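# Set the cable runway's far end on the bracket

## Task

Place the far end of the cable runway firmly on the bracket so it sits between the two lugs, then open the gripper and pull the arms away; it only counts if the runway stays there without any robot supporting it.

## Robot and tools

Setup: four identical i2rt Big YAM arms named arm1, arm2, arm3 and arm4. Each has six revolute joints, a two-finger gripper and a wrist camera (arm1_cam_wrist to arm4_cam_wrist). A fixed room camera, cam_high, sees the scene from above. Each arm reaches roughly 1.0 m out from its joint1 axis. Joints move at different speeds, so the hand can sweep a wide, curved path between two postures.

Frames: one shared scene frame, origin on the floor, +z up. The hand point is midway between the fingertips; its z axis runs along the fingers and the fingers open along its y axis. Arm feet have real poses that are never printed. Camera calibration lines give K, distortion, image size and T_world_to_cam (metres, scene frame to camera) in OpenCV convention; they may be slightly off per scene, and wrist camera poses follow reported joint angles.

execute_actions(actions, cameras): actions is a list holding exactly one action or none. An action is an object keyed by arm name; each arm entry has "joints", a map of absolute joint targets (not offsets). Keys and ranges, in radians unless noted, with the done-tolerance: joint1_rad -2.879..2.879 (±0.045), base yaw, positive counter-clockwise seen from above, 0 points the way the foot faces; joint2_rad 0..3.141 (±0.14), shoulder, 0 has the upper arm pointing back roughly level, increasing lifts it up then forward; joint3_rad 0..3.019 (±0.09), elbow, 0 is fully folded, increasing opens it; joint4_rad -1.692..1.57 (±0.055), hand pitch, positive tips fingers up; joint5_rad -1.57..1.57 (±0.03), sideways swing, positive toward the arm's right; joint6_rad -2.094..2.094 (±0.035), roll, positive clockwise viewed from behind the hand; gripper_m 0..0.093 metres (±0.003), the fingertip gap. Any number of arms and keys may appear in one action; all start at once and may finish at different times. Omitted joints or arms can still be driving toward an earlier target. An unknown key or out-of-range value rejects the whole call with no motion. cameras is a list of camera names or "all"; null, omitted or ["all"] returns every camera, [] returns none. An empty actions list just reports state and images.

wait(seconds): 0 to 10; sends nothing new and returns state and images like an empty action.

zoom_image(camera, region): region is [x0, y0, x1, y1] in pixels of that camera's latest full image, top-left origin, at most 504 by 504. Wrist images are 504x504, cam_high is 896x504.

read_manual(section): only "licences"; returns URDF licence text, no motion.

finished_scene(scene): integer 1 or 2, ends that scene permanently and reports success; the next scene's task then appears. Call it only after releasing and retreating, with the runway resting stably.

Reading results: each robot's joint_positions, joint torques (drive output with per-unit offset, scale and noise, so not a clean contact signal), and images in the order named by the pictures line. joint_status per commanded joint: off_target (stopped short, maybe still pushing), contact_stop or time_out (target abandoned, holds where it stopped; a timed-out joint may keep a nearby target and keep pushing, shown in on_its_own), not_followed (the self/inter-arm collision check blocked the targets; the arm may retry them on later actions). A "joint command not followed" line, often with "cause:", marks such blocking; the gripper part still runs. on_its_own lists uncommanded behaviour; "held at" is the target held, not the position. To relieve a pushing joint, command its current reported position. Tiny target changes may produce no motion. A joint carrying weight sags after a stop. If any result reports a stop, later motion calls in that same reply are skipped.

Heat: sustained load warms motors. A MOTOR HOT line appears from 85 °C; at 100 °C the arm and gripper go limp until cool (OVER-TEMPERATURE FAULT), joints show limit_stop_at_motor_heat, and you must resend targets. Some heat carries into the next scene.

Cautions: the arms do not stop on contact and can press hard, so avoid grinding into objects or the table. Arms pressing hard against each other ends the run; the collision check ignores fingers, gripper housings and wrist cameras and can react late. Arms do not wait for one another. Do not knock items off the work area or onto the floor, do not drop or slam the runway, and expect occasional small external nudges on loose objects. The simulation runs while you compose replies, with arms holding the last command, so keep holding motions short.

Each tool is called after ">>>" in YAML: its name, and indented under it one key for each argument.

## Session

>>> execute_actions:
  actions: []

Scene clock: 0.00 s.
Joint torques (N m, as the arm reports them, + toward a larger angle): no reading
arm1.joint_positions: joint1_rad=-0.140 joint2_rad=+0.634 joint3_rad=+1.316 joint4_rad=-1.384 joint5_rad=+0.122 joint6_rad=-0.137 gripper_m=+0.095
arm1.joint_status: not commanded
arm1.hand: x=-0.9149 y=-0.2566 z=+1.3092 quat_wxyz=(-0.377, +0.583, -0.693, -0.196) (m; scene frame)
arm2.joint_positions: joint1_rad=+0.198 joint2_rad=+0.573 joint3_rad=+1.383 joint4_rad=-1.430 joint5_rad=+0.220 joint6_rad=-0.029 gripper_m=+0.094
arm2.joint_status: not commanded
arm2.hand: x=-0.3160 y=+0.3175 z=+1.3713 quat_wxyz=(-0.277, -0.612, -0.639, +0.375) (m; scene frame)
arm3.joint_positions: joint1_rad=-0.065 joint2_rad=+0.635 joint3_rad=+1.316 joint4_rad=-1.299 joint5_rad=-0.265 joint6_rad=-0.344 gripper_m=+0.094
arm3.joint_status: not commanded
arm3.hand: x=+0.5424 y=-0.2954 z=+1.2800 quat_wxyz=(-0.281, +0.783, -0.411, -0.372) (m; scene frame)
arm4.joint_positions: joint1_rad=-0.220 joint2_rad=+0.603 joint3_rad=+1.440 joint4_rad=-1.480 joint5_rad=-0.253 joint6_rad=-0.328 gripper_m=+0.094
arm4.joint_status: not commanded
arm4.hand: x=+1.2426 y=+0.3010 z=+1.3794 quat_wxyz=(-0.338, -0.505, -0.731, +0.310) (m; scene frame)
pictures: arm1_cam_wrist, arm2_cam_wrist, arm3_cam_wrist, arm4_cam_wrist, cam_high
Images, in order (width x height): arm1_cam_wrist 504x504, arm2_cam_wrist 504x504, arm3_cam_wrist 504x504, arm4_cam_wrist 504x504, cam_high 896x504.

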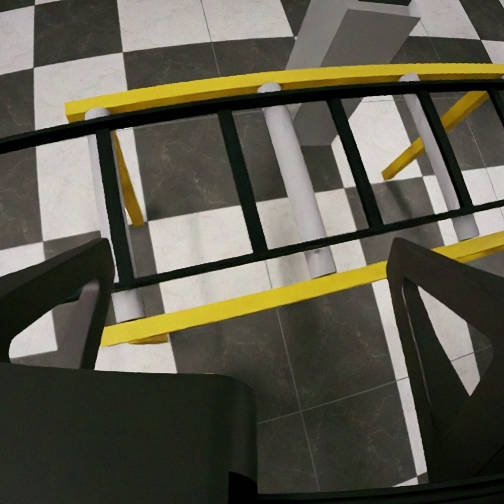

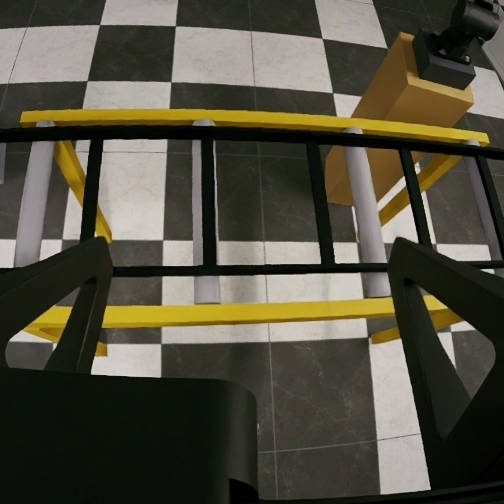

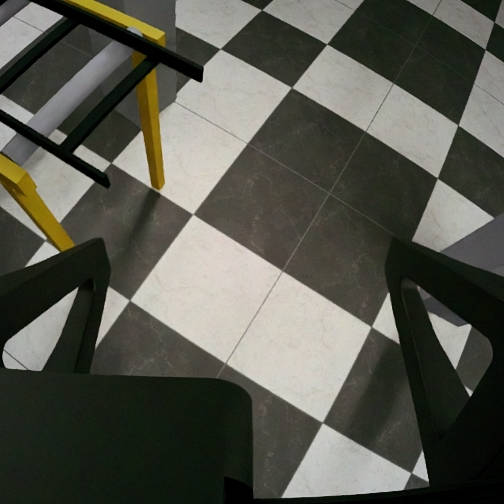

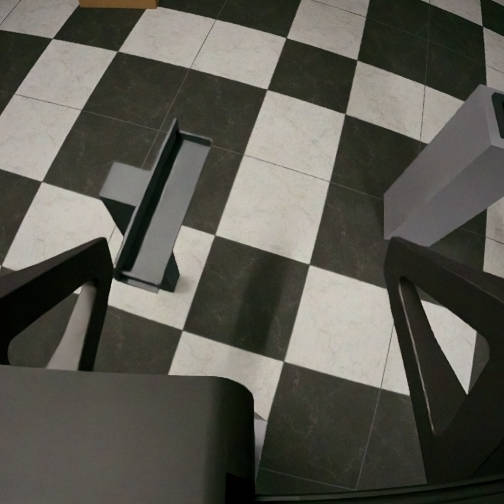

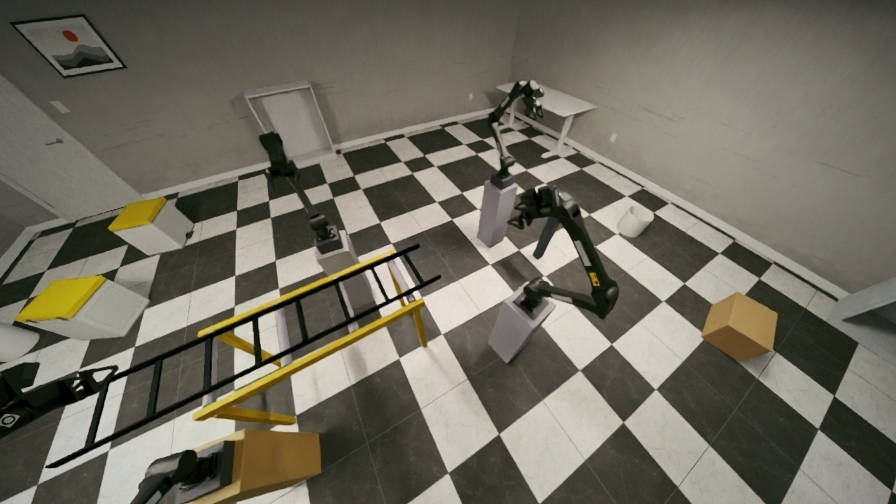

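>>> zoom_image:
  camera: "cam_high"
  region: [320, 160, 620, 360]

>>> zoom_image:
  camera: "cam_high"
  region: [0, 290, 320, 504]

>>> zoom_image:
  camera: "arm4_cam_wrist"
  region: [60, 100, 260, 300]

>>> zoom_image:
  camera: "arm3_cam_wrist"
  region: [0, 0, 250, 250]

Region (320, 160, 620, 360) of cam_high's 896x504 image, scaled by 1.680, with more detail than that image has.

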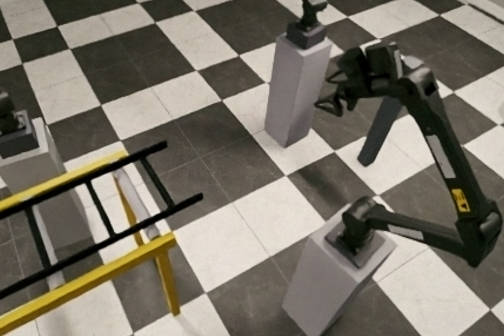

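Region (0, 290, 320, 504) of cam_high's 896x504 image, scaled by 1.575, with more detail than that image has; it fills the top 337 rows of this view, and the rest is white.

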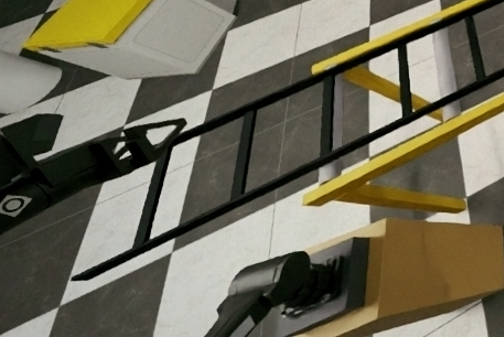

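Region (60, 100, 260, 300) of arm4_cam_wrist's 504x504 image, scaled by 2.520, with more detail than that image has.

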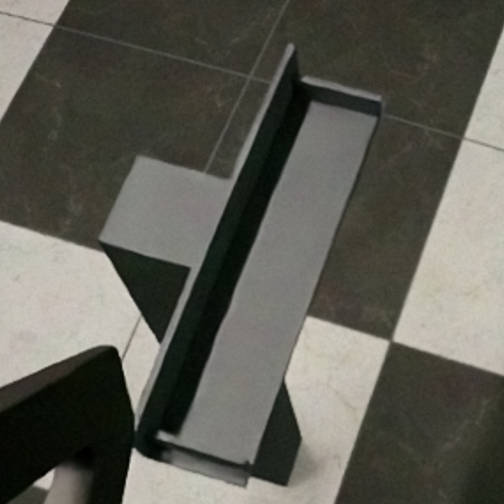

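Region (0, 0, 250, 250) of arm3_cam_wrist's 504x504 image, scaled by 2.016, with more detail than that image has.

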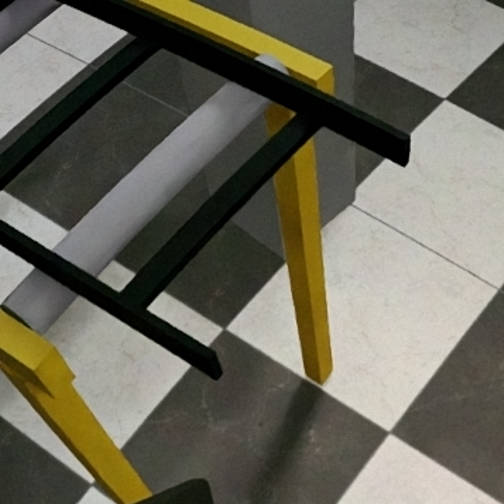

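>>> execute_actions:
  actions:
    - {"arm3":{"joints":{"joint1_rad":0.63,"joint2_rad":2.068,"joint3_rad":1.771,"joint4_rad":-1.274,"joint5_rad":0,"joint6_rad":-0.756,"gripper_m":0.07}},"arm4":{"joints":{"joint1_rad":-1.216,"joint2_rad":2.131,"joint3_rad":1.794,"joint4_rad":-1.234,"joint5_rad":0,"joint6_rad":0.487,"gripper_m":0.07}}}
  cameras: ["arm3_cam_wrist","cam_high"]

>>> zoom_image:
  camera: "cam_high"
  region: [500, 160, 620, 280]

Scene clock: 29.03 s.
Joint torques (N m, as the arm reports them, + toward a larger angle): arm1=[ 0.    0.62 10.24  2.14  0.05 -0.09] | arm2=[ 0.47  4.12  9.51  1.74  0.1  -0.01] | arm3=[  1.16 -20.28   8.5    0.3    0.1   -0.15] | arm4=[  0.63 -22.93  10.96   0.26   0.09  -0.02]
arm1.joint_positions: joint1_rad=-0.140 joint2_rad=+0.634 joint3_rad=+1.316 joint4_rad=-1.384 joint5_rad=+0.122 joint6_rad=-0.137 gripper_m=+0.095
arm1.joint_status: not commanded
arm1.hand: x=-0.9149 y=-0.2566 z=+1.3092 quat_wxyz=(-0.377, +0.583, -0.693, -0.196) (m; scene frame)
arm2.joint_positions: joint1_rad=+0.198 joint2_rad=+0.573 joint3_rad=+1.383 joint4_rad=-1.430 joint5_rad=+0.220 joint6_rad=-0.029 gripper_m=+0.094
arm2.joint_status: not commanded
arm2.hand: x=-0.3160 y=+0.3175 z=+1.3713 quat_wxyz=(-0.277, -0.612, -0.639, +0.375) (m; scene frame)
arm3.joint_positions: joint1_rad=+0.637 joint2_rad=+2.074 joint3_rad=+1.750 joint4_rad=-1.272 joint5_rad=-0.002 joint6_rad=-0.748 gripper_m=+0.070
arm3.joint_status: all done
arm3.hand: x=+0.1648 y=-0.1188 z=+0.8277 quat_wxyz=(+0.012, +1.000, +0.001, +0.012) (m; scene frame)
arm4.joint_positions: joint1_rad=-1.223 joint2_rad=+2.142 joint3_rad=+1.766 joint4_rad=-1.232 joint5_rad=-0.001 joint6_rad=+0.478 gripper_m=+0.070
arm4.joint_status: all done
arm4.hand: x=+0.6605 y=+0.2108 z=+0.8630 quat_wxyz=(+0.007, -1.000, +0.000, -0.019) (m; scene frame)
pictures: arm3_cam_wrist, cam_high
camera_calibration (this result's frames):
arm3_cam_wrist: T_world_to_cam=[[0.00108922, 0.999962, -0.00867853, 0.123684], [0.794076, 0.00441007, 0.607803, -0.631856], [0.607818, -0.00755344, -0.794041, 0.679325], [0, 0, 0, 1]] pos_world=[0.0887011, -0.115761, 0.924529]
Images, in order (width x height): arm3_cam_wrist 504x504, cam_high 896x504.

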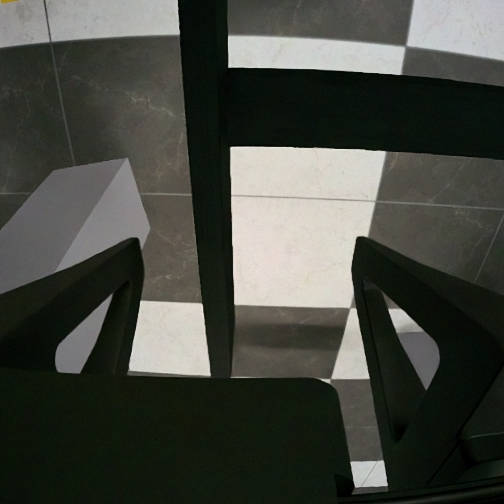

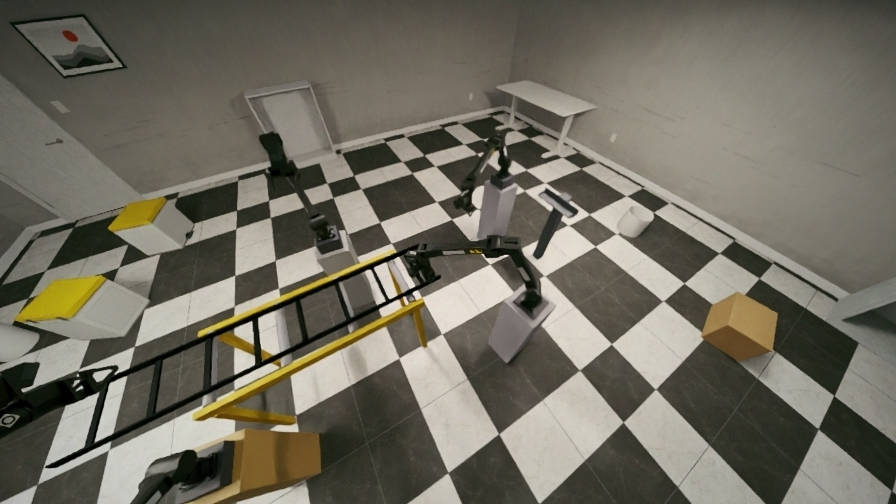

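Region (500, 160, 620, 280) of cam_high's 896x504 image, scaled by 4.200, with more detail than that image has.

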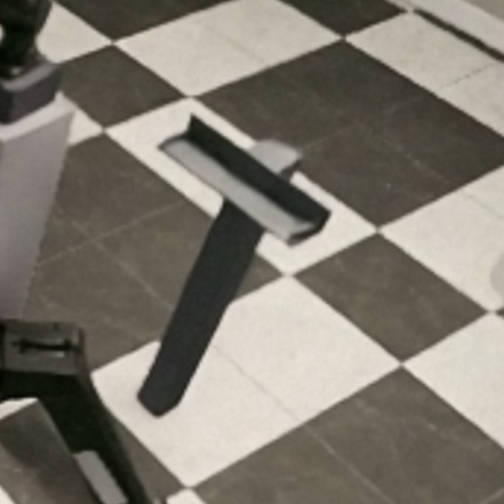

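>>> zoom_image:
  camera: "cam_high"
  region: [380, 225, 480, 325]

Region (380, 225, 480, 325) of cam_high's 896x504 image, scaled by 5.040, with more detail than that image has.

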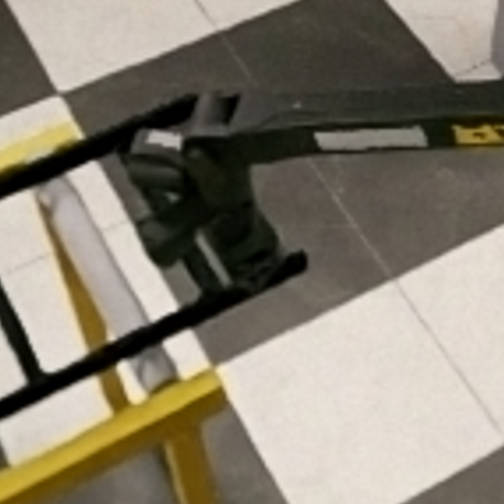

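>>> execute_actions:
  actions:
    - {"arm3":{"joints":{"joint1_rad":0.62,"joint2_rad":2.012,"joint3_rad":1.58,"joint4_rad":-1.114,"joint6_rad":-0.761}},"arm4":{"joints":{"joint1_rad":0.043,"joint2_rad":1.685,"joint3_rad":1.257,"joint4_rad":-1.113,"joint6_rad":1.745}}}
  cameras: ["arm3_cam_wrist","arm4_cam_wrist"]

Scene clock: 41.97 s.
Joint torques (N m, as the arm reports them, + toward a larger angle): arm1=[-0.2   0.57 10.27  2.05  0.05 -0.07] | arm2=[ 0.4   3.55  9.58  1.8   0.13 -0.05] | arm3=[  0.43 -18.04   6.82   1.03   0.08  -0.14] | arm4=[ -0.72 -15.16   8.4    0.46   0.12  -0.02]
arm1.joint_positions: joint1_rad=-0.140 joint2_rad=+0.634 joint3_rad=+1.316 joint4_rad=-1.384 joint5_rad=+0.122 joint6_rad=-0.137 gripper_m=+0.095
arm1.joint_status: not commanded
arm1.hand: x=-0.9149 y=-0.2566 z=+1.3092 quat_wxyz=(-0.377, +0.583, -0.693, -0.196) (m; scene frame)
arm2.joint_positions: joint1_rad=+0.198 joint2_rad=+0.573 joint3_rad=+1.383 joint4_rad=-1.430 joint5_rad=+0.220 joint6_rad=-0.029 gripper_m=+0.094
arm2.joint_status: not commanded
arm2.hand: x=-0.3160 y=+0.3175 z=+1.3713 quat_wxyz=(-0.277, -0.612, -0.639, +0.375) (m; scene frame)
arm3.joint_positions: joint1_rad=+0.633 joint2_rad=+2.005 joint3_rad=+1.579 joint4_rad=-1.126 joint5_rad=-0.002 joint6_rad=-0.753 gripper_m=+0.070
arm3.joint_status: all done
arm3.hand: x=+0.1846 y=-0.1340 z=+0.8074 quat_wxyz=(-0.003, +1.000, +0.002, -0.005) (m; scene frame)
arm4.joint_positions: joint1_rad=+0.047 joint2_rad=+1.684 joint3_rad=+1.255 joint4_rad=-1.117 joint5_rad=+0.000 joint6_rad=+1.736 gripper_m=+0.070
arm4.joint_status: all done
arm4.hand: x=+1.3048 y=+0.0221 z=+0.9340 quat_wxyz=(-0.013, -1.000, -0.006, -0.004) (m; scene frame)
pictures: arm3_cam_wrist, arm4_cam_wrist
camera_calibration (this result's frames):
arm3_cam_wrist: T_world_to_cam=[[-0.000258211, 0.999776, 0.0211483, 0.114777], [0.813222, -0.0120974, 0.581827, -0.619914], [0.581953, 0.0173485, -0.813037, 0.674576], [0, 0, 0, 1]] pos_world=[0.111586, -0.133954, 0.906712]
arm4_cam_wrist: T_world_to_cam=[[-0.019214, 0.999206, -0.034902, 0.0374036], [0.808744, 0.0360572, 0.587055, -1.59813], [0.587847, -0.0169472, -0.808795, 0.108829], [0, 0, 0, 1]] pos_world=[1.22922, 0.0220947, 1.02752]
Images, in order (width x height): arm3_cam_wrist 504x504, arm4_cam_wrist 504x504.

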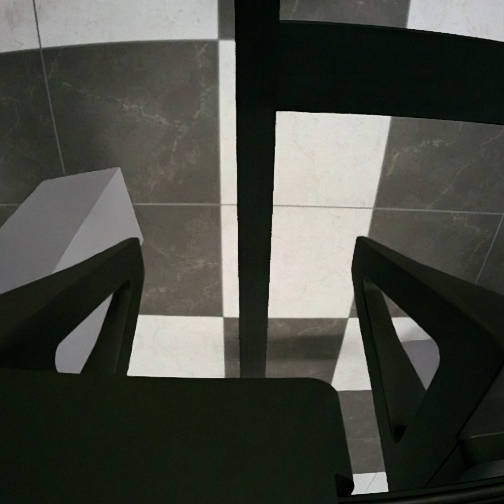

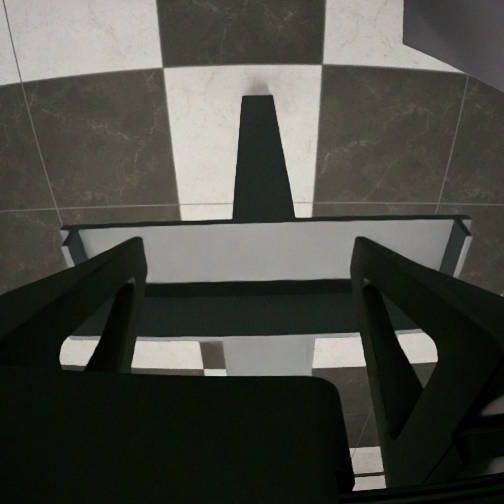

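>>> execute_actions:
  actions:
    - {"arm3":{"joints":{"joint1_rad":0.615,"joint2_rad":2.027,"joint3_rad":1.553,"joint4_rad":-1.09}},"arm4":{"joints":{"joint1_rad":-1.157,"joint2_rad":2.15,"joint3_rad":1.845,"joint4_rad":-1.23,"joint6_rad":0.539}}}
  cameras: []

>>> execute_actions:
  actions:
    - {"arm3":{"joints":{"gripper_m":0}}}
  cameras: ["arm3_cam_wrist"]

Scene clock: 53.27 s.
Joint torques (N m, as the arm reports them, + toward a larger angle): arm1=[-0.57  0.55 10.26  2.17  0.05 -0.07] | arm2=[0.72 4.   9.49 1.84 0.1  0.01] | arm3=[  0.75 -17.42   6.46   0.94   0.08  -0.15] | arm4=[ -0.49 -24.16  11.19   0.02  -0.02  -0.23]
arm1.joint_positions: joint1_rad=-0.140 joint2_rad=+0.634 joint3_rad=+1.316 joint4_rad=-1.384 joint5_rad=+0.122 joint6_rad=-0.137 gripper_m=+0.095
arm1.joint_status: not commanded
arm1.hand: x=-0.9149 y=-0.2566 z=+1.3092 quat_wxyz=(-0.377, +0.583, -0.693, -0.196) (m; scene frame)
arm2.joint_positions: joint1_rad=+0.198 joint2_rad=+0.573 joint3_rad=+1.383 joint4_rad=-1.430 joint5_rad=+0.220 joint6_rad=-0.029 gripper_m=+0.094
arm2.joint_status: not commanded
arm2.hand: x=-0.3160 y=+0.3175 z=+1.3713 quat_wxyz=(-0.277, -0.612, -0.639, +0.375) (m; scene frame)
arm3.joint_positions: joint1_rad=+0.628 joint2_rad=+2.013 joint3_rad=+1.557 joint4_rad=-1.101 joint5_rad=-0.002 joint6_rad=-0.753 gripper_m=+0.070
arm3.joint_status: all done
arm3.hand: x=+0.1896 y=-0.1344 z=+0.7952 quat_wxyz=(-0.001, +1.000, -0.001, -0.002) (m; scene frame)
arm4.joint_positions: joint1_rad=-1.161 joint2_rad=+2.164 joint3_rad=+1.814 joint4_rad=-1.219 joint5_rad=+0.001 joint6_rad=+0.548 gripper_m=+0.070
arm4.joint_status: all done
arm4.hand: x=+0.6627 y=+0.1673 z=+0.8664 quat_wxyz=(+0.000, -1.000, +0.004, -0.001) (m; scene frame)
pictures: none
No camera images: the call's "cameras" was empty. Leave "cameras" out to get every camera's image.

Scene clock: 53.93 s.
Joint torques (N m, as the arm reports them, + toward a larger angle): arm1=[-0.63  0.44 10.2   2.17  0.04 -0.07] | arm2=[0.71 4.21 9.63 1.73 0.12 0.01] | arm3=[  0.84 -17.51   6.4    0.72  -0.05  -0.13] | arm4=[ -0.28 -23.9   11.28   0.07   0.01  -0.24]
arm1.joint_positions: joint1_rad=-0.140 joint2_rad=+0.634 joint3_rad=+1.316 joint4_rad=-1.384 joint5_rad=+0.122 joint6_rad=-0.137 gripper_m=+0.095
arm1.joint_status: not commanded
arm1.hand: x=-0.9149 y=-0.2566 z=+1.3092 quat_wxyz=(-0.377, +0.583, -0.693, -0.196) (m; scene frame)
arm2.joint_positions: joint1_rad=+0.198 joint2_rad=+0.573 joint3_rad=+1.383 joint4_rad=-1.430 joint5_rad=+0.220 joint6_rad=-0.029 gripper_m=+0.094
arm2.joint_status: not commanded
arm2.hand: x=-0.3160 y=+0.3175 z=+1.3713 quat_wxyz=(-0.277, -0.612, -0.639, +0.375) (m; scene frame)
arm3.joint_positions: joint1_rad=+0.626 joint2_rad=+2.014 joint3_rad=+1.557 joint4_rad=-1.095 joint5_rad=+0.001 joint6_rad=-0.755 gripper_m=+0.009
arm3.joint_status: gripper_m off_target (ended at +0.009, target +0.000)
arm3.hand: x=+0.1897 y=-0.1321 z=+0.7950 quat_wxyz=(-0.004, +1.000, -0.001, -0.003) (m; scene frame)
arm4.joint_positions: joint1_rad=-1.161 joint2_rad=+2.164 joint3_rad=+1.814 joint4_rad=-1.219 joint5_rad=+0.001 joint6_rad=+0.548 gripper_m=+0.070
arm4.joint_status: not commanded
arm4.hand: x=+0.6627 y=+0.1673 z=+0.8664 quat_wxyz=(+0.000, -1.000, +0.004, -0.001) (m; scene frame)
pictures: arm3_cam_wrist
camera_calibration (this result's frames):
arm3_cam_wrist: T_world_to_cam=[[0.00544531, 0.999704, 0.0237113, 0.110014], [0.811738, -0.0182667, 0.583735, -0.618916], [0.583996, 0.0160687, -0.811598, 0.659784], [0, 0, 0, 1]] pos_world=[0.116488, -0.131889, 0.894153]
Images, in order (width x height): arm3_cam_wrist 504x504.

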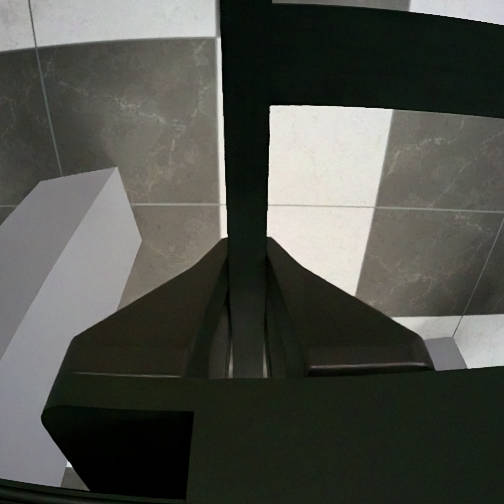

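>>> execute_actions:
  actions:
    - {"arm3":{"joints":{"joint1_rad":0.476,"joint2_rad":1.85,"joint3_rad":1.297,"joint4_rad":-1.015,"joint6_rad":-0.91}}}
  cameras: ["cam_high"]

>>> execute_actions:
  actions:
    - {"arm3":{"joints":{"joint1_rad":0.266,"joint2_rad":1.71,"joint3_rad":1.092,"joint4_rad":-0.95,"joint6_rad":-1.121}}}
  cameras: ["cam_high","arm3_cam_wrist"]

Scene clock: 58.83 s.
Joint torques (N m, as the arm reports them, + toward a larger angle): arm1=[-0.27  0.64 10.25  2.1   0.05 -0.08] | arm2=[ 0.86  3.91  9.4   1.86  0.12 -0.04] | arm3=[  2.51 -14.76   8.04   0.    -0.37   0.03] | arm4=[ -0.44 -24.05  11.17   0.12   0.    -0.24]
arm1.joint_positions: joint1_rad=-0.140 joint2_rad=+0.634 joint3_rad=+1.316 joint4_rad=-1.384 joint5_rad=+0.122 joint6_rad=-0.137 gripper_m=+0.095
arm1.joint_status: not commanded
arm1.hand: x=-0.9149 y=-0.2566 z=+1.3092 quat_wxyz=(-0.377, +0.583, -0.693, -0.196) (m; scene frame)
arm2.joint_positions: joint1_rad=+0.198 joint2_rad=+0.573 joint3_rad=+1.383 joint4_rad=-1.430 joint5_rad=+0.220 joint6_rad=-0.029 gripper_m=+0.094
arm2.joint_status: not commanded
arm2.hand: x=-0.3160 y=+0.3175 z=+1.3713 quat_wxyz=(-0.277, -0.612, -0.639, +0.375) (m; scene frame)
arm3.joint_positions: joint1_rad=+0.463 joint2_rad=+1.838 joint3_rad=+1.271 joint4_rad=-1.006 joint5_rad=+0.011 joint6_rad=-0.918 gripper_m=+0.009
arm3.joint_status: all done
arm3.hand: x=+0.3138 y=-0.1333 z=+0.7933 quat_wxyz=(+0.000, +1.000, -0.001, +0.008) (m; scene frame)
arm4.joint_positions: joint1_rad=-1.161 joint2_rad=+2.164 joint3_rad=+1.814 joint4_rad=-1.219 joint5_rad=+0.001 joint6_rad=+0.548 gripper_m=+0.070
arm4.joint_status: not commanded
arm4.hand: x=+0.6627 y=+0.1673 z=+0.8664 quat_wxyz=(+0.000, -1.000, +0.004, -0.001) (m; scene frame)
pictures: cam_high
Images, in order (width x height): cam_high 896x504.

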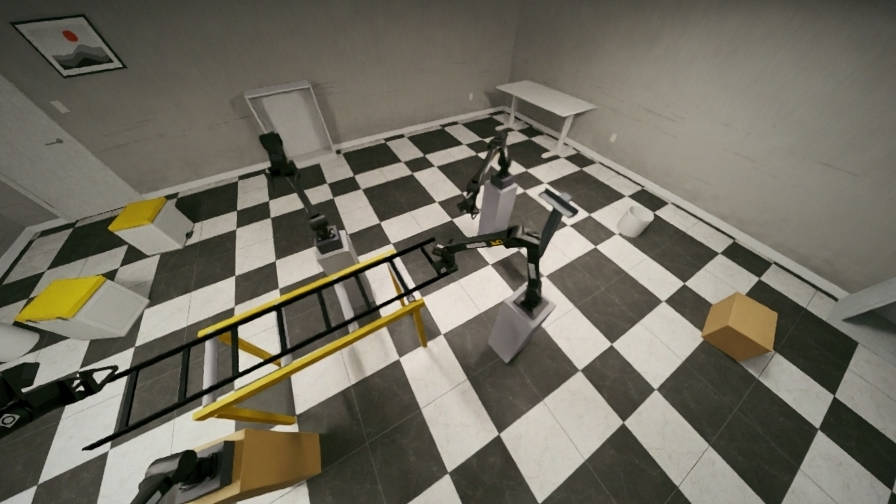

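Scene clock: 60.47 s.
Joint torques (N m, as the arm reports them, + toward a larger angle): arm1=[-0.31  0.83 10.26  2.16  0.05 -0.08] | arm2=[ 0.77  3.96  9.64  1.58  0.16 -0.04] | arm3=[  2.4  -12.78   7.45  -0.18  -0.33  -0.02] | arm4=[ -0.47 -23.74  11.13   0.09   0.    -0.23]
arm1.joint_positions: joint1_rad=-0.140 joint2_rad=+0.634 joint3_rad=+1.316 joint4_rad=-1.384 joint5_rad=+0.122 joint6_rad=-0.137 gripper_m=+0.095
arm1.joint_status: not commanded
arm1.hand: x=-0.9149 y=-0.2566 z=+1.3092 quat_wxyz=(-0.377, +0.583, -0.693, -0.196) (m; scene frame)
arm2.joint_positions: joint1_rad=+0.198 joint2_rad=+0.573 joint3_rad=+1.383 joint4_rad=-1.430 joint5_rad=+0.220 joint6_rad=-0.029 gripper_m=+0.094
arm2.joint_status: not commanded
arm2.hand: x=-0.3160 y=+0.3175 z=+1.3713 quat_wxyz=(-0.277, -0.612, -0.639, +0.375) (m; scene frame)
arm3.joint_positions: joint1_rad=+0.257 joint2_rad=+1.704 joint3_rad=+1.071 joint4_rad=-0.936 joint5_rad=+0.009 joint6_rad=-1.123 gripper_m=+0.009
arm3.joint_status: all done
arm3.hand: x=+0.4291 y=-0.1348 z=+0.7922 quat_wxyz=(+0.000, +1.000, -0.002, +0.007) (m; scene frame)
arm4.joint_positions: joint1_rad=-1.161 joint2_rad=+2.164 joint3_rad=+1.814 joint4_rad=-1.219 joint5_rad=+0.001 joint6_rad=+0.548 gripper_m=+0.070
arm4.joint_status: not commanded
arm4.hand: x=+0.6627 y=+0.1673 z=+0.8664 quat_wxyz=(+0.000, -1.000, +0.004, -0.001) (m; scene frame)
pictures: arm3_cam_wrist, cam_high
camera_calibration (this result's frames):
arm3_cam_wrist: T_world_to_cam=[[0.00546276, 0.999856, 0.0160746, 0.117571], [0.799919, -0.0140157, 0.599944, -0.818851], [0.600083, 0.00958106, -0.79988, 0.5007], [0, 0, 0, 1]] pos_world=[0.353911, -0.133828, 0.889875]
Images, in order (width x height): arm3_cam_wrist 504x504, cam_high 896x504.

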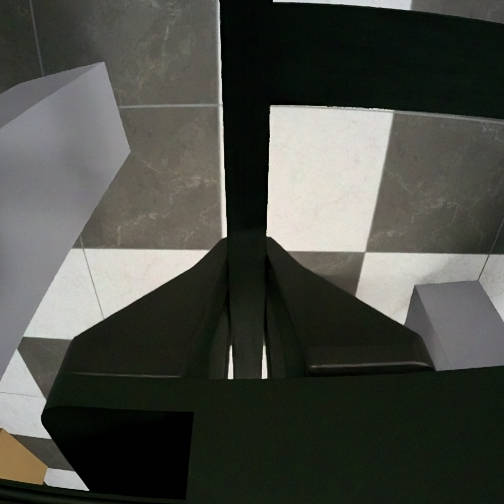

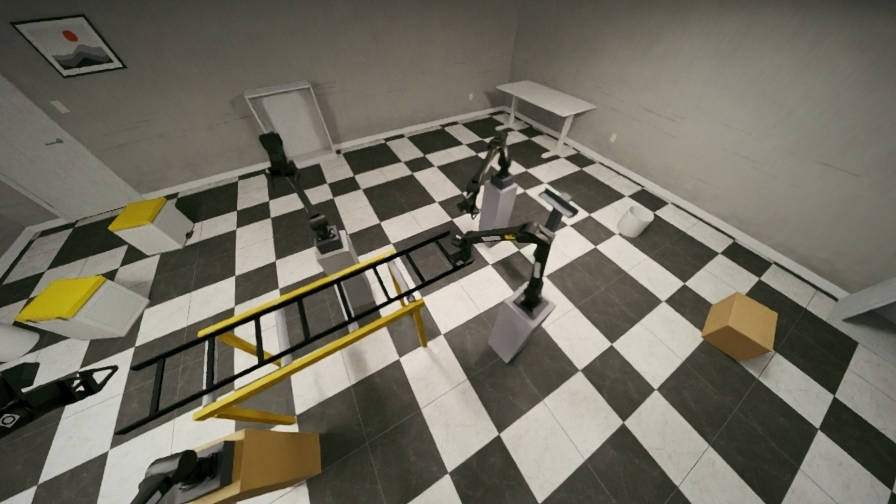

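>>> execute_actions:
  actions:
    - {"arm3":{"joints":{"joint1_rad":0.002,"joint2_rad":1.63,"joint3_rad":0.99,"joint4_rad":-0.925,"joint6_rad":-1.384}}}
  cameras: []

>>> execute_actions:
  actions:
    - {"arm3":{"joints":{"joint1_rad":-0.371,"joint6_rad":-1.757}}}
  cameras: []

>>> execute_actions:
  actions:
    - {"arm3":{"joints":{"joint1_rad":-0.625,"joint2_rad":1.715,"joint3_rad":1.11,"joint4_rad":-0.955,"joint6_rad":-2.02}}}
  cameras: ["cam_high","arm3_cam_wrist","arm4_cam_wrist"]

Scene clock: 66.47 s.
Joint torques (N m, as the arm reports them, + toward a larger angle): arm1=[-0.44  0.7  10.26  2.11  0.03 -0.07] | arm2=[0.96 3.97 9.62 1.88 0.11 0.  ] | arm3=[  1.85 -12.2    7.12   0.16  -0.03  -0.11] | arm4=[ -0.27 -24.8   11.18   0.12   0.01  -0.25]
arm1.joint_positions: joint1_rad=-0.140 joint2_rad=+0.634 joint3_rad=+1.316 joint4_rad=-1.384 joint5_rad=+0.122 joint6_rad=-0.137 gripper_m=+0.095
arm1.joint_status: not commanded
arm1.hand: x=-0.9149 y=-0.2566 z=+1.3092 quat_wxyz=(-0.377, +0.583, -0.693, -0.196) (m; scene frame)
arm2.joint_positions: joint1_rad=+0.198 joint2_rad=+0.573 joint3_rad=+1.383 joint4_rad=-1.430 joint5_rad=+0.220 joint6_rad=-0.029 gripper_m=+0.094
arm2.joint_status: not commanded
arm2.hand: x=-0.3160 y=+0.3175 z=+1.3713 quat_wxyz=(-0.277, -0.612, -0.639, +0.375) (m; scene frame)
arm3.joint_positions: joint1_rad=+0.003 joint2_rad=+1.633 joint3_rad=+0.972 joint4_rad=-0.919 joint5_rad=+0.001 joint6_rad=-1.379 gripper_m=+0.009
arm3.joint_status: all done
arm3.hand: x=+0.5426 y=-0.1349 z=+0.7919 quat_wxyz=(+0.007, +1.000, -0.001, +0.004) (m; scene frame)
arm4.joint_positions: joint1_rad=-1.161 joint2_rad=+2.164 joint3_rad=+1.814 joint4_rad=-1.219 joint5_rad=+0.001 joint6_rad=+0.548 gripper_m=+0.070
arm4.joint_status: not commanded
arm4.hand: x=+0.6627 y=+0.1673 z=+0.8664 quat_wxyz=(+0.000, -1.000, +0.004, -0.001) (m; scene frame)
pictures: none
No camera images: the call's "cameras" was empty. Leave "cameras" out to get every camera's image.

Scene clock: 68.40 s.
Joint torques (N m, as the arm reports them, + toward a larger angle): arm1=[-0.44  0.51 10.23  2.14  0.05 -0.09] | arm2=[ 0.8   3.66  9.57  1.69  0.14 -0.01] | arm3=[  1.2  -12.05   7.     0.33  -0.3   -0.24] | arm4=[ -0.19 -23.66  11.24   0.05   0.    -0.22]
arm1.joint_positions: joint1_rad=-0.140 joint2_rad=+0.634 joint3_rad=+1.316 joint4_rad=-1.384 joint5_rad=+0.122 joint6_rad=-0.137 gripper_m=+0.095
arm1.joint_status: not commanded
arm1.hand: x=-0.9149 y=-0.2566 z=+1.3092 quat_wxyz=(-0.377, +0.583, -0.693, -0.196) (m; scene frame)
arm2.joint_positions: joint1_rad=+0.198 joint2_rad=+0.573 joint3_rad=+1.383 joint4_rad=-1.430 joint5_rad=+0.220 joint6_rad=-0.029 gripper_m=+0.094
arm2.joint_status: not commanded
arm2.hand: x=-0.3160 y=+0.3175 z=+1.3713 quat_wxyz=(-0.277, -0.612, -0.639, +0.375) (m; scene frame)
arm3.joint_positions: joint1_rad=-0.365 joint2_rad=+1.635 joint3_rad=+0.972 joint4_rad=-0.924 joint5_rad=+0.009 joint6_rad=-1.744 gripper_m=+0.009
arm3.joint_status: all done
arm3.hand: x=+0.6945 y=-0.1356 z=+0.7922 quat_wxyz=(+0.011, +1.000, -0.002, +0.006) (m; scene frame)
arm4.joint_positions: joint1_rad=-1.161 joint2_rad=+2.164 joint3_rad=+1.814 joint4_rad=-1.219 joint5_rad=+0.001 joint6_rad=+0.548 gripper_m=+0.070
arm4.joint_status: not commanded
arm4.hand: x=+0.6627 y=+0.1673 z=+0.8664 quat_wxyz=(+0.000, -1.000, +0.004, -0.001) (m; scene frame)
pictures: none
No camera images: the call's "cameras" was empty. Leave "cameras" out to get every camera's image.

Scene clock: 70.03 s.
Joint torques (N m, as the arm reports them, + toward a larger angle): arm1=[-0.66  0.59 10.21  2.06  0.06 -0.09] | arm2=[1.21 3.69 9.59 1.84 0.12 0.  ] | arm3=[  2.23 -13.82   7.48   0.26  -0.1   -0.06] | arm4=[  0.08 -24.16  11.14  -0.01  -0.02  -0.24]
arm1.joint_positions: joint1_rad=-0.140 joint2_rad=+0.634 joint3_rad=+1.316 joint4_rad=-1.384 joint5_rad=+0.122 joint6_rad=-0.137 gripper_m=+0.095
arm1.joint_status: not commanded
arm1.hand: x=-0.9149 y=-0.2566 z=+1.3092 quat_wxyz=(-0.377, +0.583, -0.693, -0.196) (m; scene frame)
arm2.joint_positions: joint1_rad=+0.198 joint2_rad=+0.573 joint3_rad=+1.383 joint4_rad=-1.430 joint5_rad=+0.220 joint6_rad=-0.029 gripper_m=+0.094
arm2.joint_status: not commanded
arm2.hand: x=-0.3160 y=+0.3175 z=+1.3713 quat_wxyz=(-0.277, -0.612, -0.639, +0.375) (m; scene frame)
arm3.joint_positions: joint1_rad=-0.639 joint2_rad=+1.720 joint3_rad=+1.087 joint4_rad=-0.951 joint5_rad=+0.003 joint6_rad=-2.019 gripper_m=+0.009
arm3.joint_status: all done
arm3.hand: x=+0.8174 y=-0.1357 z=+0.7928 quat_wxyz=(+0.009, +1.000, -0.002, +0.002) (m; scene frame)
arm4.joint_positions: joint1_rad=-1.161 joint2_rad=+2.164 joint3_rad=+1.814 joint4_rad=-1.219 joint5_rad=+0.001 joint6_rad=+0.548 gripper_m=+0.070
arm4.joint_status: not commanded
arm4.hand: x=+0.6627 y=+0.1673 z=+0.8664 quat_wxyz=(+0.000, -1.000, +0.004, -0.001) (m; scene frame)
pictures: arm3_cam_wrist, arm4_cam_wrist, cam_high
camera_calibration (this result's frames):
arm3_cam_wrist: T_world_to_cam=[[0.00684615, 0.999972, -0.00313523, 0.130381], [0.805969, -0.003662, 0.591946, -1.12696], [0.591918, -0.00657945, -0.805971, 0.27742], [0, 0, 0, 1]] pos_world=[0.743193, -0.132678, 0.891102]
arm4_cam_wrist: T_world_to_cam=[[0.000797959, 0.999952, -0.00974148, -0.157622], [0.812748, 0.00502703, 0.582594, -1.038], [0.582615, -0.00838226, -0.812705, 0.439487], [0, 0, 0, 1]] pos_world=[0.587709, 0.166516, 0.960372]
Images, in order (width x height): arm3_cam_wrist 504x504, arm4_cam_wrist 504x504, cam_high 896x504.

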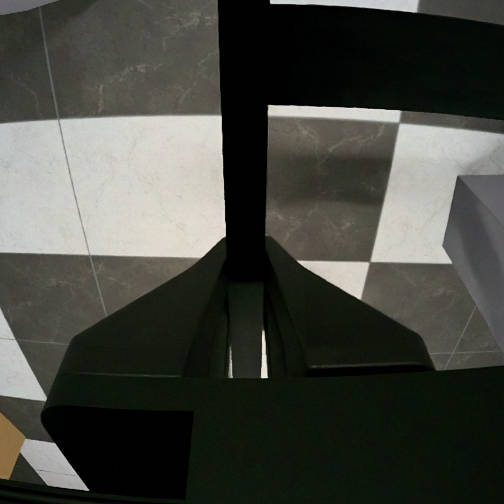

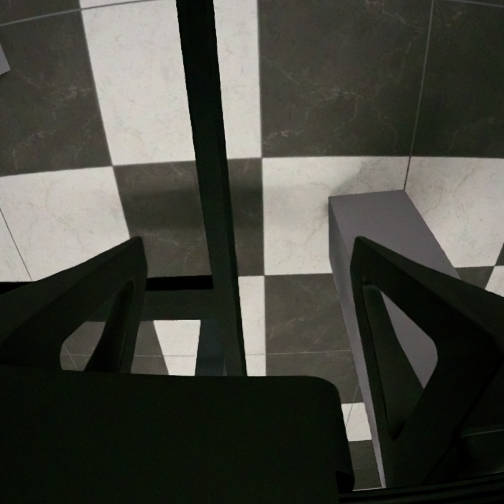

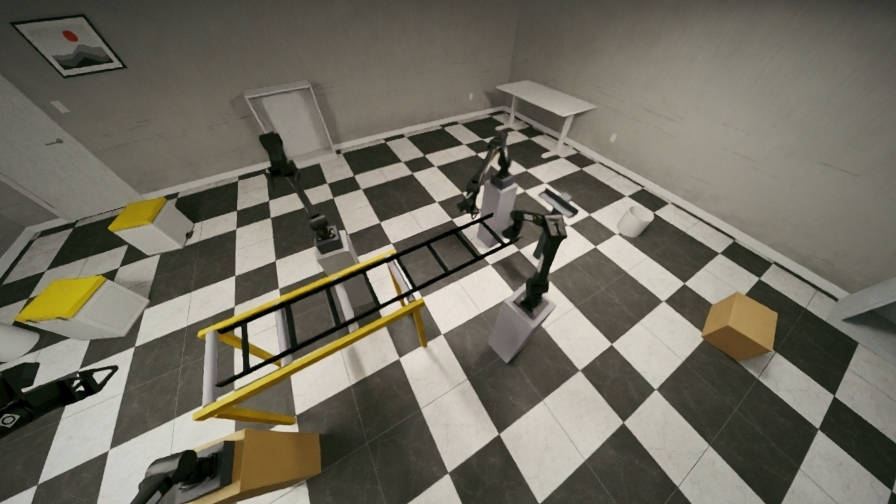

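>>> execute_actions:
  actions:
    - {"arm4":{"joints":{"joint1_rad":-1.142,"joint2_rad":2.325,"joint3_rad":1.915,"joint4_rad":-1.122,"joint6_rad":0.49,"gripper_m":0.085}}}
  cameras: ["arm4_cam_wrist"]

Scene clock: 75.93 s.
Joint torques (N m, as the arm reports them, + toward a larger angle): arm1=[-0.12  0.75 10.2   2.21  0.04 -0.07] | arm2=[1.19 4.13 9.41 1.84 0.11 0.  ] | arm3=[  2.59 -13.82   7.47   0.24  -0.11  -0.11] | arm4=[ -0.02 -25.81  10.52   0.83   0.02  -0.25]
arm1.joint_positions: joint1_rad=-0.140 joint2_rad=+0.634 joint3_rad=+1.316 joint4_rad=-1.384 joint5_rad=+0.122 joint6_rad=-0.137 gripper_m=+0.095
arm1.joint_status: not commanded
arm1.hand: x=-0.9149 y=-0.2566 z=+1.3092 quat_wxyz=(-0.377, +0.583, -0.693, -0.196) (m; scene frame)
arm2.joint_positions: joint1_rad=+0.198 joint2_rad=+0.573 joint3_rad=+1.383 joint4_rad=-1.430 joint5_rad=+0.220 joint6_rad=-0.029 gripper_m=+0.094
arm2.joint_status: not commanded
arm2.hand: x=-0.3160 y=+0.3175 z=+1.3713 quat_wxyz=(-0.277, -0.612, -0.639, +0.375) (m; scene frame)
arm3.joint_positions: joint1_rad=-0.639 joint2_rad=+1.720 joint3_rad=+1.087 joint4_rad=-0.951 joint5_rad=+0.003 joint6_rad=-2.019 gripper_m=+0.009
arm3.joint_status: not commanded
arm3.hand: x=+0.8174 y=-0.1357 z=+0.7928 quat_wxyz=(+0.009, +1.000, -0.002, +0.002) (m; scene frame)
arm4.joint_positions: joint1_rad=-1.152 joint2_rad=+2.341 joint3_rad=+1.888 joint4_rad=-1.131 joint5_rad=+0.001 joint6_rad=+0.499 gripper_m=+0.085
arm4.joint_status: all done
arm4.hand: x=+0.6442 y=+0.1490 z=+0.7789 quat_wxyz=(+0.003, -1.000, -0.025, -0.007) (m; scene frame)
pictures: arm4_cam_wrist
camera_calibration (this result's frames):
arm4_cam_wrist: T_world_to_cam=[[-0.0567371, 0.998384, -0.00320894, -0.107954], [0.80406, 0.0475987, 0.59264, -0.980456], [0.591835, 0.0310445, -0.805461, 0.361559], [0, 0, 0, 1]] pos_world=[0.568237, 0.143223, 0.871933]
Images, in order (width x height): arm4_cam_wrist 504x504.

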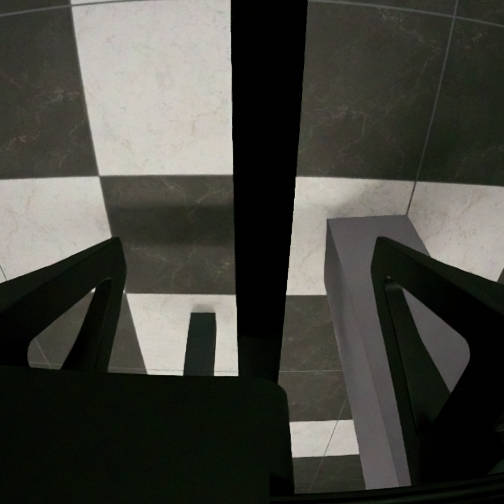

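>>> execute_actions:
  actions:
    - {"arm4":{"joints":{"gripper_m":0}}}
  cameras: []

>>> execute_actions:
  actions:
    - {"arm3":{"joints":{"gripper_m":0.075}}}
  cameras: []

>>> execute_actions:
  actions:
    - {"arm3":{"joints":{"joint1_rad":-0.639,"joint2_rad":1.59,"joint3_rad":1.21,"joint4_rad":-1.175}}}
  cameras: []

>>> execute_actions:
  actions:
    - {"arm3":{"joints":{"joint1_rad":-0.192,"joint2_rad":1.484,"joint3_rad":1.034,"joint4_rad":-1.115,"joint6_rad":1.57}}}
  cameras: ["arm3_cam_wrist","cam_high"]

Scene clock: 82.00 s.
Joint torques (N m, as the arm reports them, + toward a larger angle): arm1=[-0.36  0.56 10.17  2.16  0.05 -0.08] | arm2=[0.23 4.11 9.47 1.71 0.17 0.01] | arm3=[  2.26 -13.45   7.57   0.22  -0.07  -0.07] | arm4=[ -0.02 -25.6   10.44   0.76  -0.2   -0.27]
arm1.joint_positions: joint1_rad=-0.140 joint2_rad=+0.634 joint3_rad=+1.316 joint4_rad=-1.384 joint5_rad=+0.122 joint6_rad=-0.137 gripper_m=+0.095
arm1.joint_status: not commanded
arm1.hand: x=-0.9149 y=-0.2566 z=+1.3092 quat_wxyz=(-0.377, +0.583, -0.693, -0.196) (m; scene frame)
arm2.joint_positions: joint1_rad=+0.198 joint2_rad=+0.573 joint3_rad=+1.383 joint4_rad=-1.430 joint5_rad=+0.220 joint6_rad=-0.029 gripper_m=+0.094
arm2.joint_status: not commanded
arm2.hand: x=-0.3160 y=+0.3175 z=+1.3713 quat_wxyz=(-0.277, -0.612, -0.639, +0.375) (m; scene frame)
arm3.joint_positions: joint1_rad=-0.639 joint2_rad=+1.720 joint3_rad=+1.087 joint4_rad=-0.952 joint5_rad=+0.003 joint6_rad=-2.018 gripper_m=+0.009
arm3.joint_status: not commanded
arm3.hand: x=+0.8173 y=-0.1357 z=+0.7928 quat_wxyz=(+0.009, +1.000, -0.002, +0.001) (m; scene frame)
arm4.joint_positions: joint1_rad=-1.153 joint2_rad=+2.340 joint3_rad=+1.888 joint4_rad=-1.133 joint5_rad=+0.006 joint6_rad=+0.498 gripper_m=+0.009
arm4.joint_status: gripper_m off_target (ended at +0.009, target +0.000)
arm4.hand: x=+0.6438 y=+0.1503 z=+0.7791 quat_wxyz=(+0.005, -1.000, -0.025, -0.007) (m; scene frame)
pictures: none
No camera images: the call's "cameras" was empty. Leave "cameras" out to get every camera's image.

Scene clock: 82.67 s.
Joint torques (N m, as the arm reports them, + toward a larger angle): arm1=[-0.5   0.57 10.32  2.1   0.06 -0.1 ] | arm2=[0.7  3.59 9.56 1.84 0.14 0.01] | arm3=[  2.59 -13.39   7.42   0.13  -0.11  -0.07] | arm4=[  0.11 -25.45  10.29   0.9   -0.17  -0.24]
arm1.joint_positions: joint1_rad=-0.140 joint2_rad=+0.634 joint3_rad=+1.316 joint4_rad=-1.384 joint5_rad=+0.122 joint6_rad=-0.137 gripper_m=+0.095
arm1.joint_status: not commanded
arm1.hand: x=-0.9149 y=-0.2566 z=+1.3092 quat_wxyz=(-0.377, +0.583, -0.693, -0.196) (m; scene frame)
arm2.joint_positions: joint1_rad=+0.198 joint2_rad=+0.573 joint3_rad=+1.383 joint4_rad=-1.430 joint5_rad=+0.220 joint6_rad=-0.029 gripper_m=+0.094
arm2.joint_status: not commanded
arm2.hand: x=-0.3160 y=+0.3175 z=+1.3713 quat_wxyz=(-0.277, -0.612, -0.639, +0.375) (m; scene frame)
arm3.joint_positions: joint1_rad=-0.639 joint2_rad=+1.719 joint3_rad=+1.087 joint4_rad=-0.952 joint5_rad=+0.003 joint6_rad=-2.018 gripper_m=+0.075
arm3.joint_status: all done
arm3.hand: x=+0.8171 y=-0.1356 z=+0.7929 quat_wxyz=(+0.009, +1.000, -0.002, +0.001) (m; scene frame)
arm4.joint_positions: joint1_rad=-1.153 joint2_rad=+2.340 joint3_rad=+1.888 joint4_rad=-1.133 joint5_rad=+0.006 joint6_rad=+0.498 gripper_m=+0.009
arm4.joint_status: not commanded
arm4.hand: x=+0.6438 y=+0.1503 z=+0.7791 quat_wxyz=(+0.005, -1.000, -0.025, -0.007) (m; scene frame)
pictures: none
No camera images: the call's "cameras" was empty. Leave "cameras" out to get every camera's image.

Scene clock: 83.77 s.
Joint torques (N m, as the arm reports them, + toward a larger angle): arm1=[-0.36  0.41 10.19  2.19  0.06 -0.08] | arm2=[0.87 4.41 9.6  1.88 0.11 0.01] | arm3=[  1.3  -11.96   8.48  -0.12  -0.07  -0.07] | arm4=[  0.22 -25.37  10.36   0.86  -0.2   -0.22]
arm1.joint_positions: joint1_rad=-0.140 joint2_rad=+0.634 joint3_rad=+1.316 joint4_rad=-1.384 joint5_rad=+0.122 joint6_rad=-0.137 gripper_m=+0.095
arm1.joint_status: not commanded
arm1.hand: x=-0.9149 y=-0.2566 z=+1.3092 quat_wxyz=(-0.377, +0.583, -0.693, -0.196) (m; scene frame)
arm2.joint_positions: joint1_rad=+0.198 joint2_rad=+0.573 joint3_rad=+1.383 joint4_rad=-1.430 joint5_rad=+0.220 joint6_rad=-0.029 gripper_m=+0.094
arm2.joint_status: not commanded
arm2.hand: x=-0.3160 y=+0.3175 z=+1.3713 quat_wxyz=(-0.277, -0.612, -0.639, +0.375) (m; scene frame)
arm3.joint_positions: joint1_rad=-0.639 joint2_rad=+1.581 joint3_rad=+1.186 joint4_rad=-1.165 joint5_rad=+0.003 joint6_rad=-2.018 gripper_m=+0.075
arm3.joint_status: all done
arm3.hand: x=+0.8161 y=-0.1361 z=+0.8853 quat_wxyz=(-0.002, +1.000, -0.002, +0.007) (m; scene frame)
arm4.joint_positions: joint1_rad=-1.153 joint2_rad=+2.340 joint3_rad=+1.888 joint4_rad=-1.133 joint5_rad=+0.006 joint6_rad=+0.498 gripper_m=+0.009
arm4.joint_status: not commanded
arm4.hand: x=+0.6438 y=+0.1503 z=+0.7791 quat_wxyz=(+0.005, -1.000, -0.025, -0.007) (m; scene frame)
pictures: none
No camera images: the call's "cameras" was empty. Leave "cameras" out to get every camera's image.

Scene clock: 86.70 s.
Joint torques (N m, as the arm reports them, + toward a larger angle): arm1=[-0.7   0.47 10.22  2.12  0.06 -0.09] | arm2=[ 1.47  3.33  9.41  1.77  0.15 -0.03] | arm3=[  1.03 -10.69   6.39   0.77   0.17   0.05] | arm4=[  0.35 -25.71  10.39   0.85  -0.21  -0.22]
arm1.joint_positions: joint1_rad=-0.140 joint2_rad=+0.634 joint3_rad=+1.316 joint4_rad=-1.384 joint5_rad=+0.122 joint6_rad=-0.137 gripper_m=+0.095
arm1.joint_status: not commanded
arm1.hand: x=-0.9149 y=-0.2566 z=+1.3092 quat_wxyz=(-0.377, +0.583, -0.693, -0.196) (m; scene frame)
arm2.joint_positions: joint1_rad=+0.198 joint2_rad=+0.573 joint3_rad=+1.383 joint4_rad=-1.430 joint5_rad=+0.220 joint6_rad=-0.029 gripper_m=+0.094
arm2.joint_status: not commanded
arm2.hand: x=-0.3160 y=+0.3175 z=+1.3713 quat_wxyz=(-0.277, -0.612, -0.639, +0.375) (m; scene frame)
arm3.joint_positions: joint1_rad=-0.185 joint2_rad=+1.479 joint3_rad=+1.038 joint4_rad=-1.125 joint5_rad=+0.000 joint6_rad=+1.562 gripper_m=+0.075
arm3.joint_status: all done
arm3.hand: x=+0.6189 y=-0.1382 z=+0.8733 quat_wxyz=(-0.003, +0.005, -1.000, +0.000) (m; scene frame)
arm4.joint_positions: joint1_rad=-1.153 joint2_rad=+2.340 joint3_rad=+1.888 joint4_rad=-1.133 joint5_rad=+0.006 joint6_rad=+0.498 gripper_m=+0.009
arm4.joint_status: not commanded
arm4.hand: x=+0.6438 y=+0.1503 z=+0.7791 quat_wxyz=(+0.005, -1.000, -0.025, -0.007) (m; scene frame)
pictures: arm3_cam_wrist, cam_high
camera_calibration (this result's frames):
arm3_cam_wrist: T_world_to_cam=[[0.00810487, -0.999848, 0.0154583, -0.158888], [-0.811198, 0.00246524, 0.584766, -0.00665557], [-0.584715, -0.0172792, -0.811055, 1.19096], [0, 0, 0, 1]] pos_world=[0.69226, -0.138268, 0.97228]
Images, in order (width x height): arm3_cam_wrist 504x504, cam_high 896x504.

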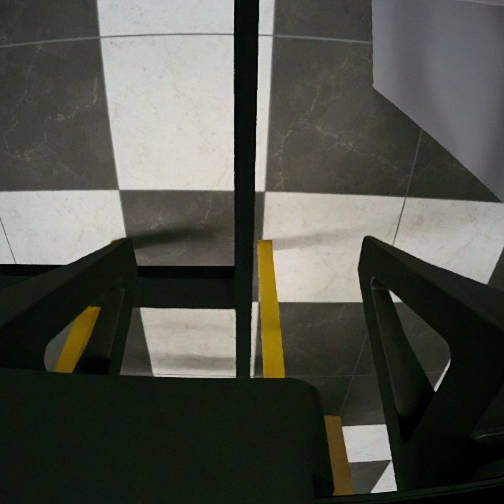

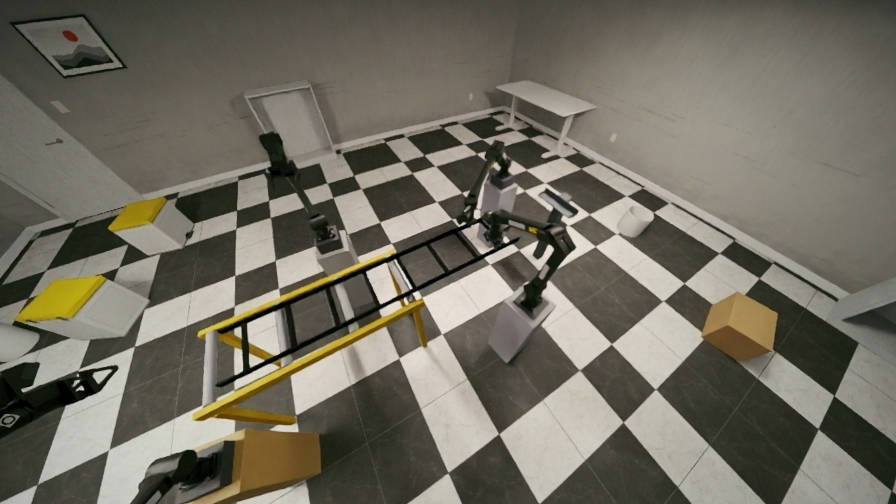

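>>> execute_actions:
  actions:
    - {"arm3":{"joints":{"joint2_rad":1.63,"joint3_rad":0.925,"joint4_rad":-0.863}}}
  cameras: []

>>> execute_actions:
  actions:
    - {"arm3":{"joints":{"gripper_m":0}}}
  cameras: ["arm3_cam_wrist"]

Scene clock: 89.73 s.
Joint torques (N m, as the arm reports them, + toward a larger angle): arm1=[-0.36  0.52 10.2   2.07  0.04 -0.07] | arm2=[ 0.87  4.3   9.59  1.77  0.12 -0.06] | arm3=[  1.02 -12.22   6.13   0.8    0.17   0.05] | arm4=[  0.5  -25.51  10.41   0.74  -0.2   -0.24]
arm1.joint_positions: joint1_rad=-0.140 joint2_rad=+0.634 joint3_rad=+1.316 joint4_rad=-1.384 joint5_rad=+0.122 joint6_rad=-0.137 gripper_m=+0.095
arm1.joint_status: not commanded
arm1.hand: x=-0.9149 y=-0.2566 z=+1.3092 quat_wxyz=(-0.377, +0.583, -0.693, -0.196) (m; scene frame)
arm2.joint_positions: joint1_rad=+0.198 joint2_rad=+0.573 joint3_rad=+1.383 joint4_rad=-1.430 joint5_rad=+0.220 joint6_rad=-0.029 gripper_m=+0.094
arm2.joint_status: not commanded
arm2.hand: x=-0.3160 y=+0.3175 z=+1.3713 quat_wxyz=(-0.277, -0.612, -0.639, +0.375) (m; scene frame)
arm3.joint_positions: joint1_rad=-0.185 joint2_rad=+1.635 joint3_rad=+0.916 joint4_rad=-0.874 joint5_rad=+0.000 joint6_rad=+1.562 gripper_m=+0.075
arm3.joint_status: all done
arm3.hand: x=+0.6195 y=-0.1441 z=+0.7753 quat_wxyz=(-0.003, +0.005, -1.000, +0.013) (m; scene frame)
arm4.joint_positions: joint1_rad=-1.153 joint2_rad=+2.340 joint3_rad=+1.888 joint4_rad=-1.133 joint5_rad=+0.006 joint6_rad=+0.498 gripper_m=+0.009
arm4.joint_status: not commanded
arm4.hand: x=+0.6438 y=+0.1503 z=+0.7791 quat_wxyz=(+0.005, -1.000, -0.025, -0.007) (m; scene frame)
pictures: none
No camera images: the call's "cameras" was empty. Leave "cameras" out to get every camera's image.

Scene clock: 90.40 s.
Joint torques (N m, as the arm reports them, + toward a larger angle): arm1=[-0.33  0.71 10.25  2.15  0.05 -0.09] | arm2=[ 1.27  4.09  9.47  1.63  0.11 -0.03] | arm3=[  1.29 -12.05   6.03   0.08   0.18  -0.12] | arm4=[  0.45 -25.61  10.45   0.7   -0.05  -0.2 ]
arm1.joint_positions: joint1_rad=-0.140 joint2_rad=+0.634 joint3_rad=+1.316 joint4_rad=-1.384 joint5_rad=+0.122 joint6_rad=-0.137 gripper_m=+0.095
arm1.joint_status: not commanded
arm1.hand: x=-0.9149 y=-0.2566 z=+1.3092 quat_wxyz=(-0.377, +0.583, -0.693, -0.196) (m; scene frame)
arm2.joint_positions: joint1_rad=+0.198 joint2_rad=+0.573 joint3_rad=+1.383 joint4_rad=-1.430 joint5_rad=+0.220 joint6_rad=-0.029 gripper_m=+0.094
arm2.joint_status: not commanded
arm2.hand: x=-0.3160 y=+0.3175 z=+1.3713 quat_wxyz=(-0.277, -0.612, -0.639, +0.375) (m; scene frame)
arm3.joint_positions: joint1_rad=-0.185 joint2_rad=+1.634 joint3_rad=+0.918 joint4_rad=-0.856 joint5_rad=-0.001 joint6_rad=+1.575 gripper_m=+0.009
arm3.joint_status: gripper_m off_target (ended at +0.009, target +0.000)
arm3.hand: x=+0.6194 y=-0.1389 z=+0.7758 quat_wxyz=(-0.002, -0.001, -1.000, +0.004) (m; scene frame)
arm4.joint_positions: joint1_rad=-1.153 joint2_rad=+2.340 joint3_rad=+1.888 joint4_rad=-1.131 joint5_rad=+0.003 joint6_rad=+0.498 gripper_m=+0.009
arm4.joint_status: not commanded
arm4.hand: x=+0.6439 y=+0.1495 z=+0.7791 quat_wxyz=(+0.004, -1.000, -0.025, -0.007) (m; scene frame)
pictures: arm3_cam_wrist
camera_calibration (this result's frames):
arm3_cam_wrist: T_world_to_cam=[[-0.00489277, -0.99974, 0.0222573, -0.155275], [-0.810662, 0.0169973, 0.585268, 0.0520159], [-0.585494, -0.0151795, -0.810534, 1.11251], [0, 0, 0, 1]] pos_world=[0.692773, -0.139231, 0.874737]
Images, in order (width x height): arm3_cam_wrist 504x504.

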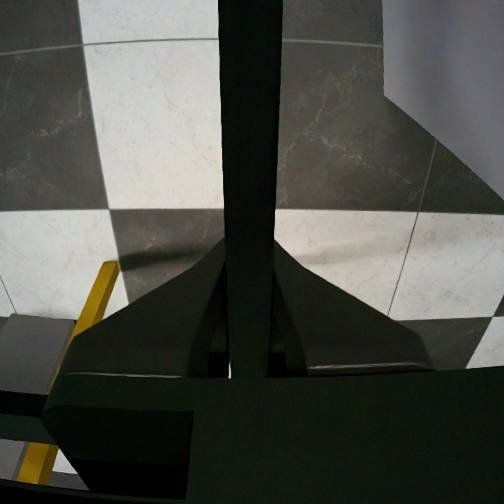

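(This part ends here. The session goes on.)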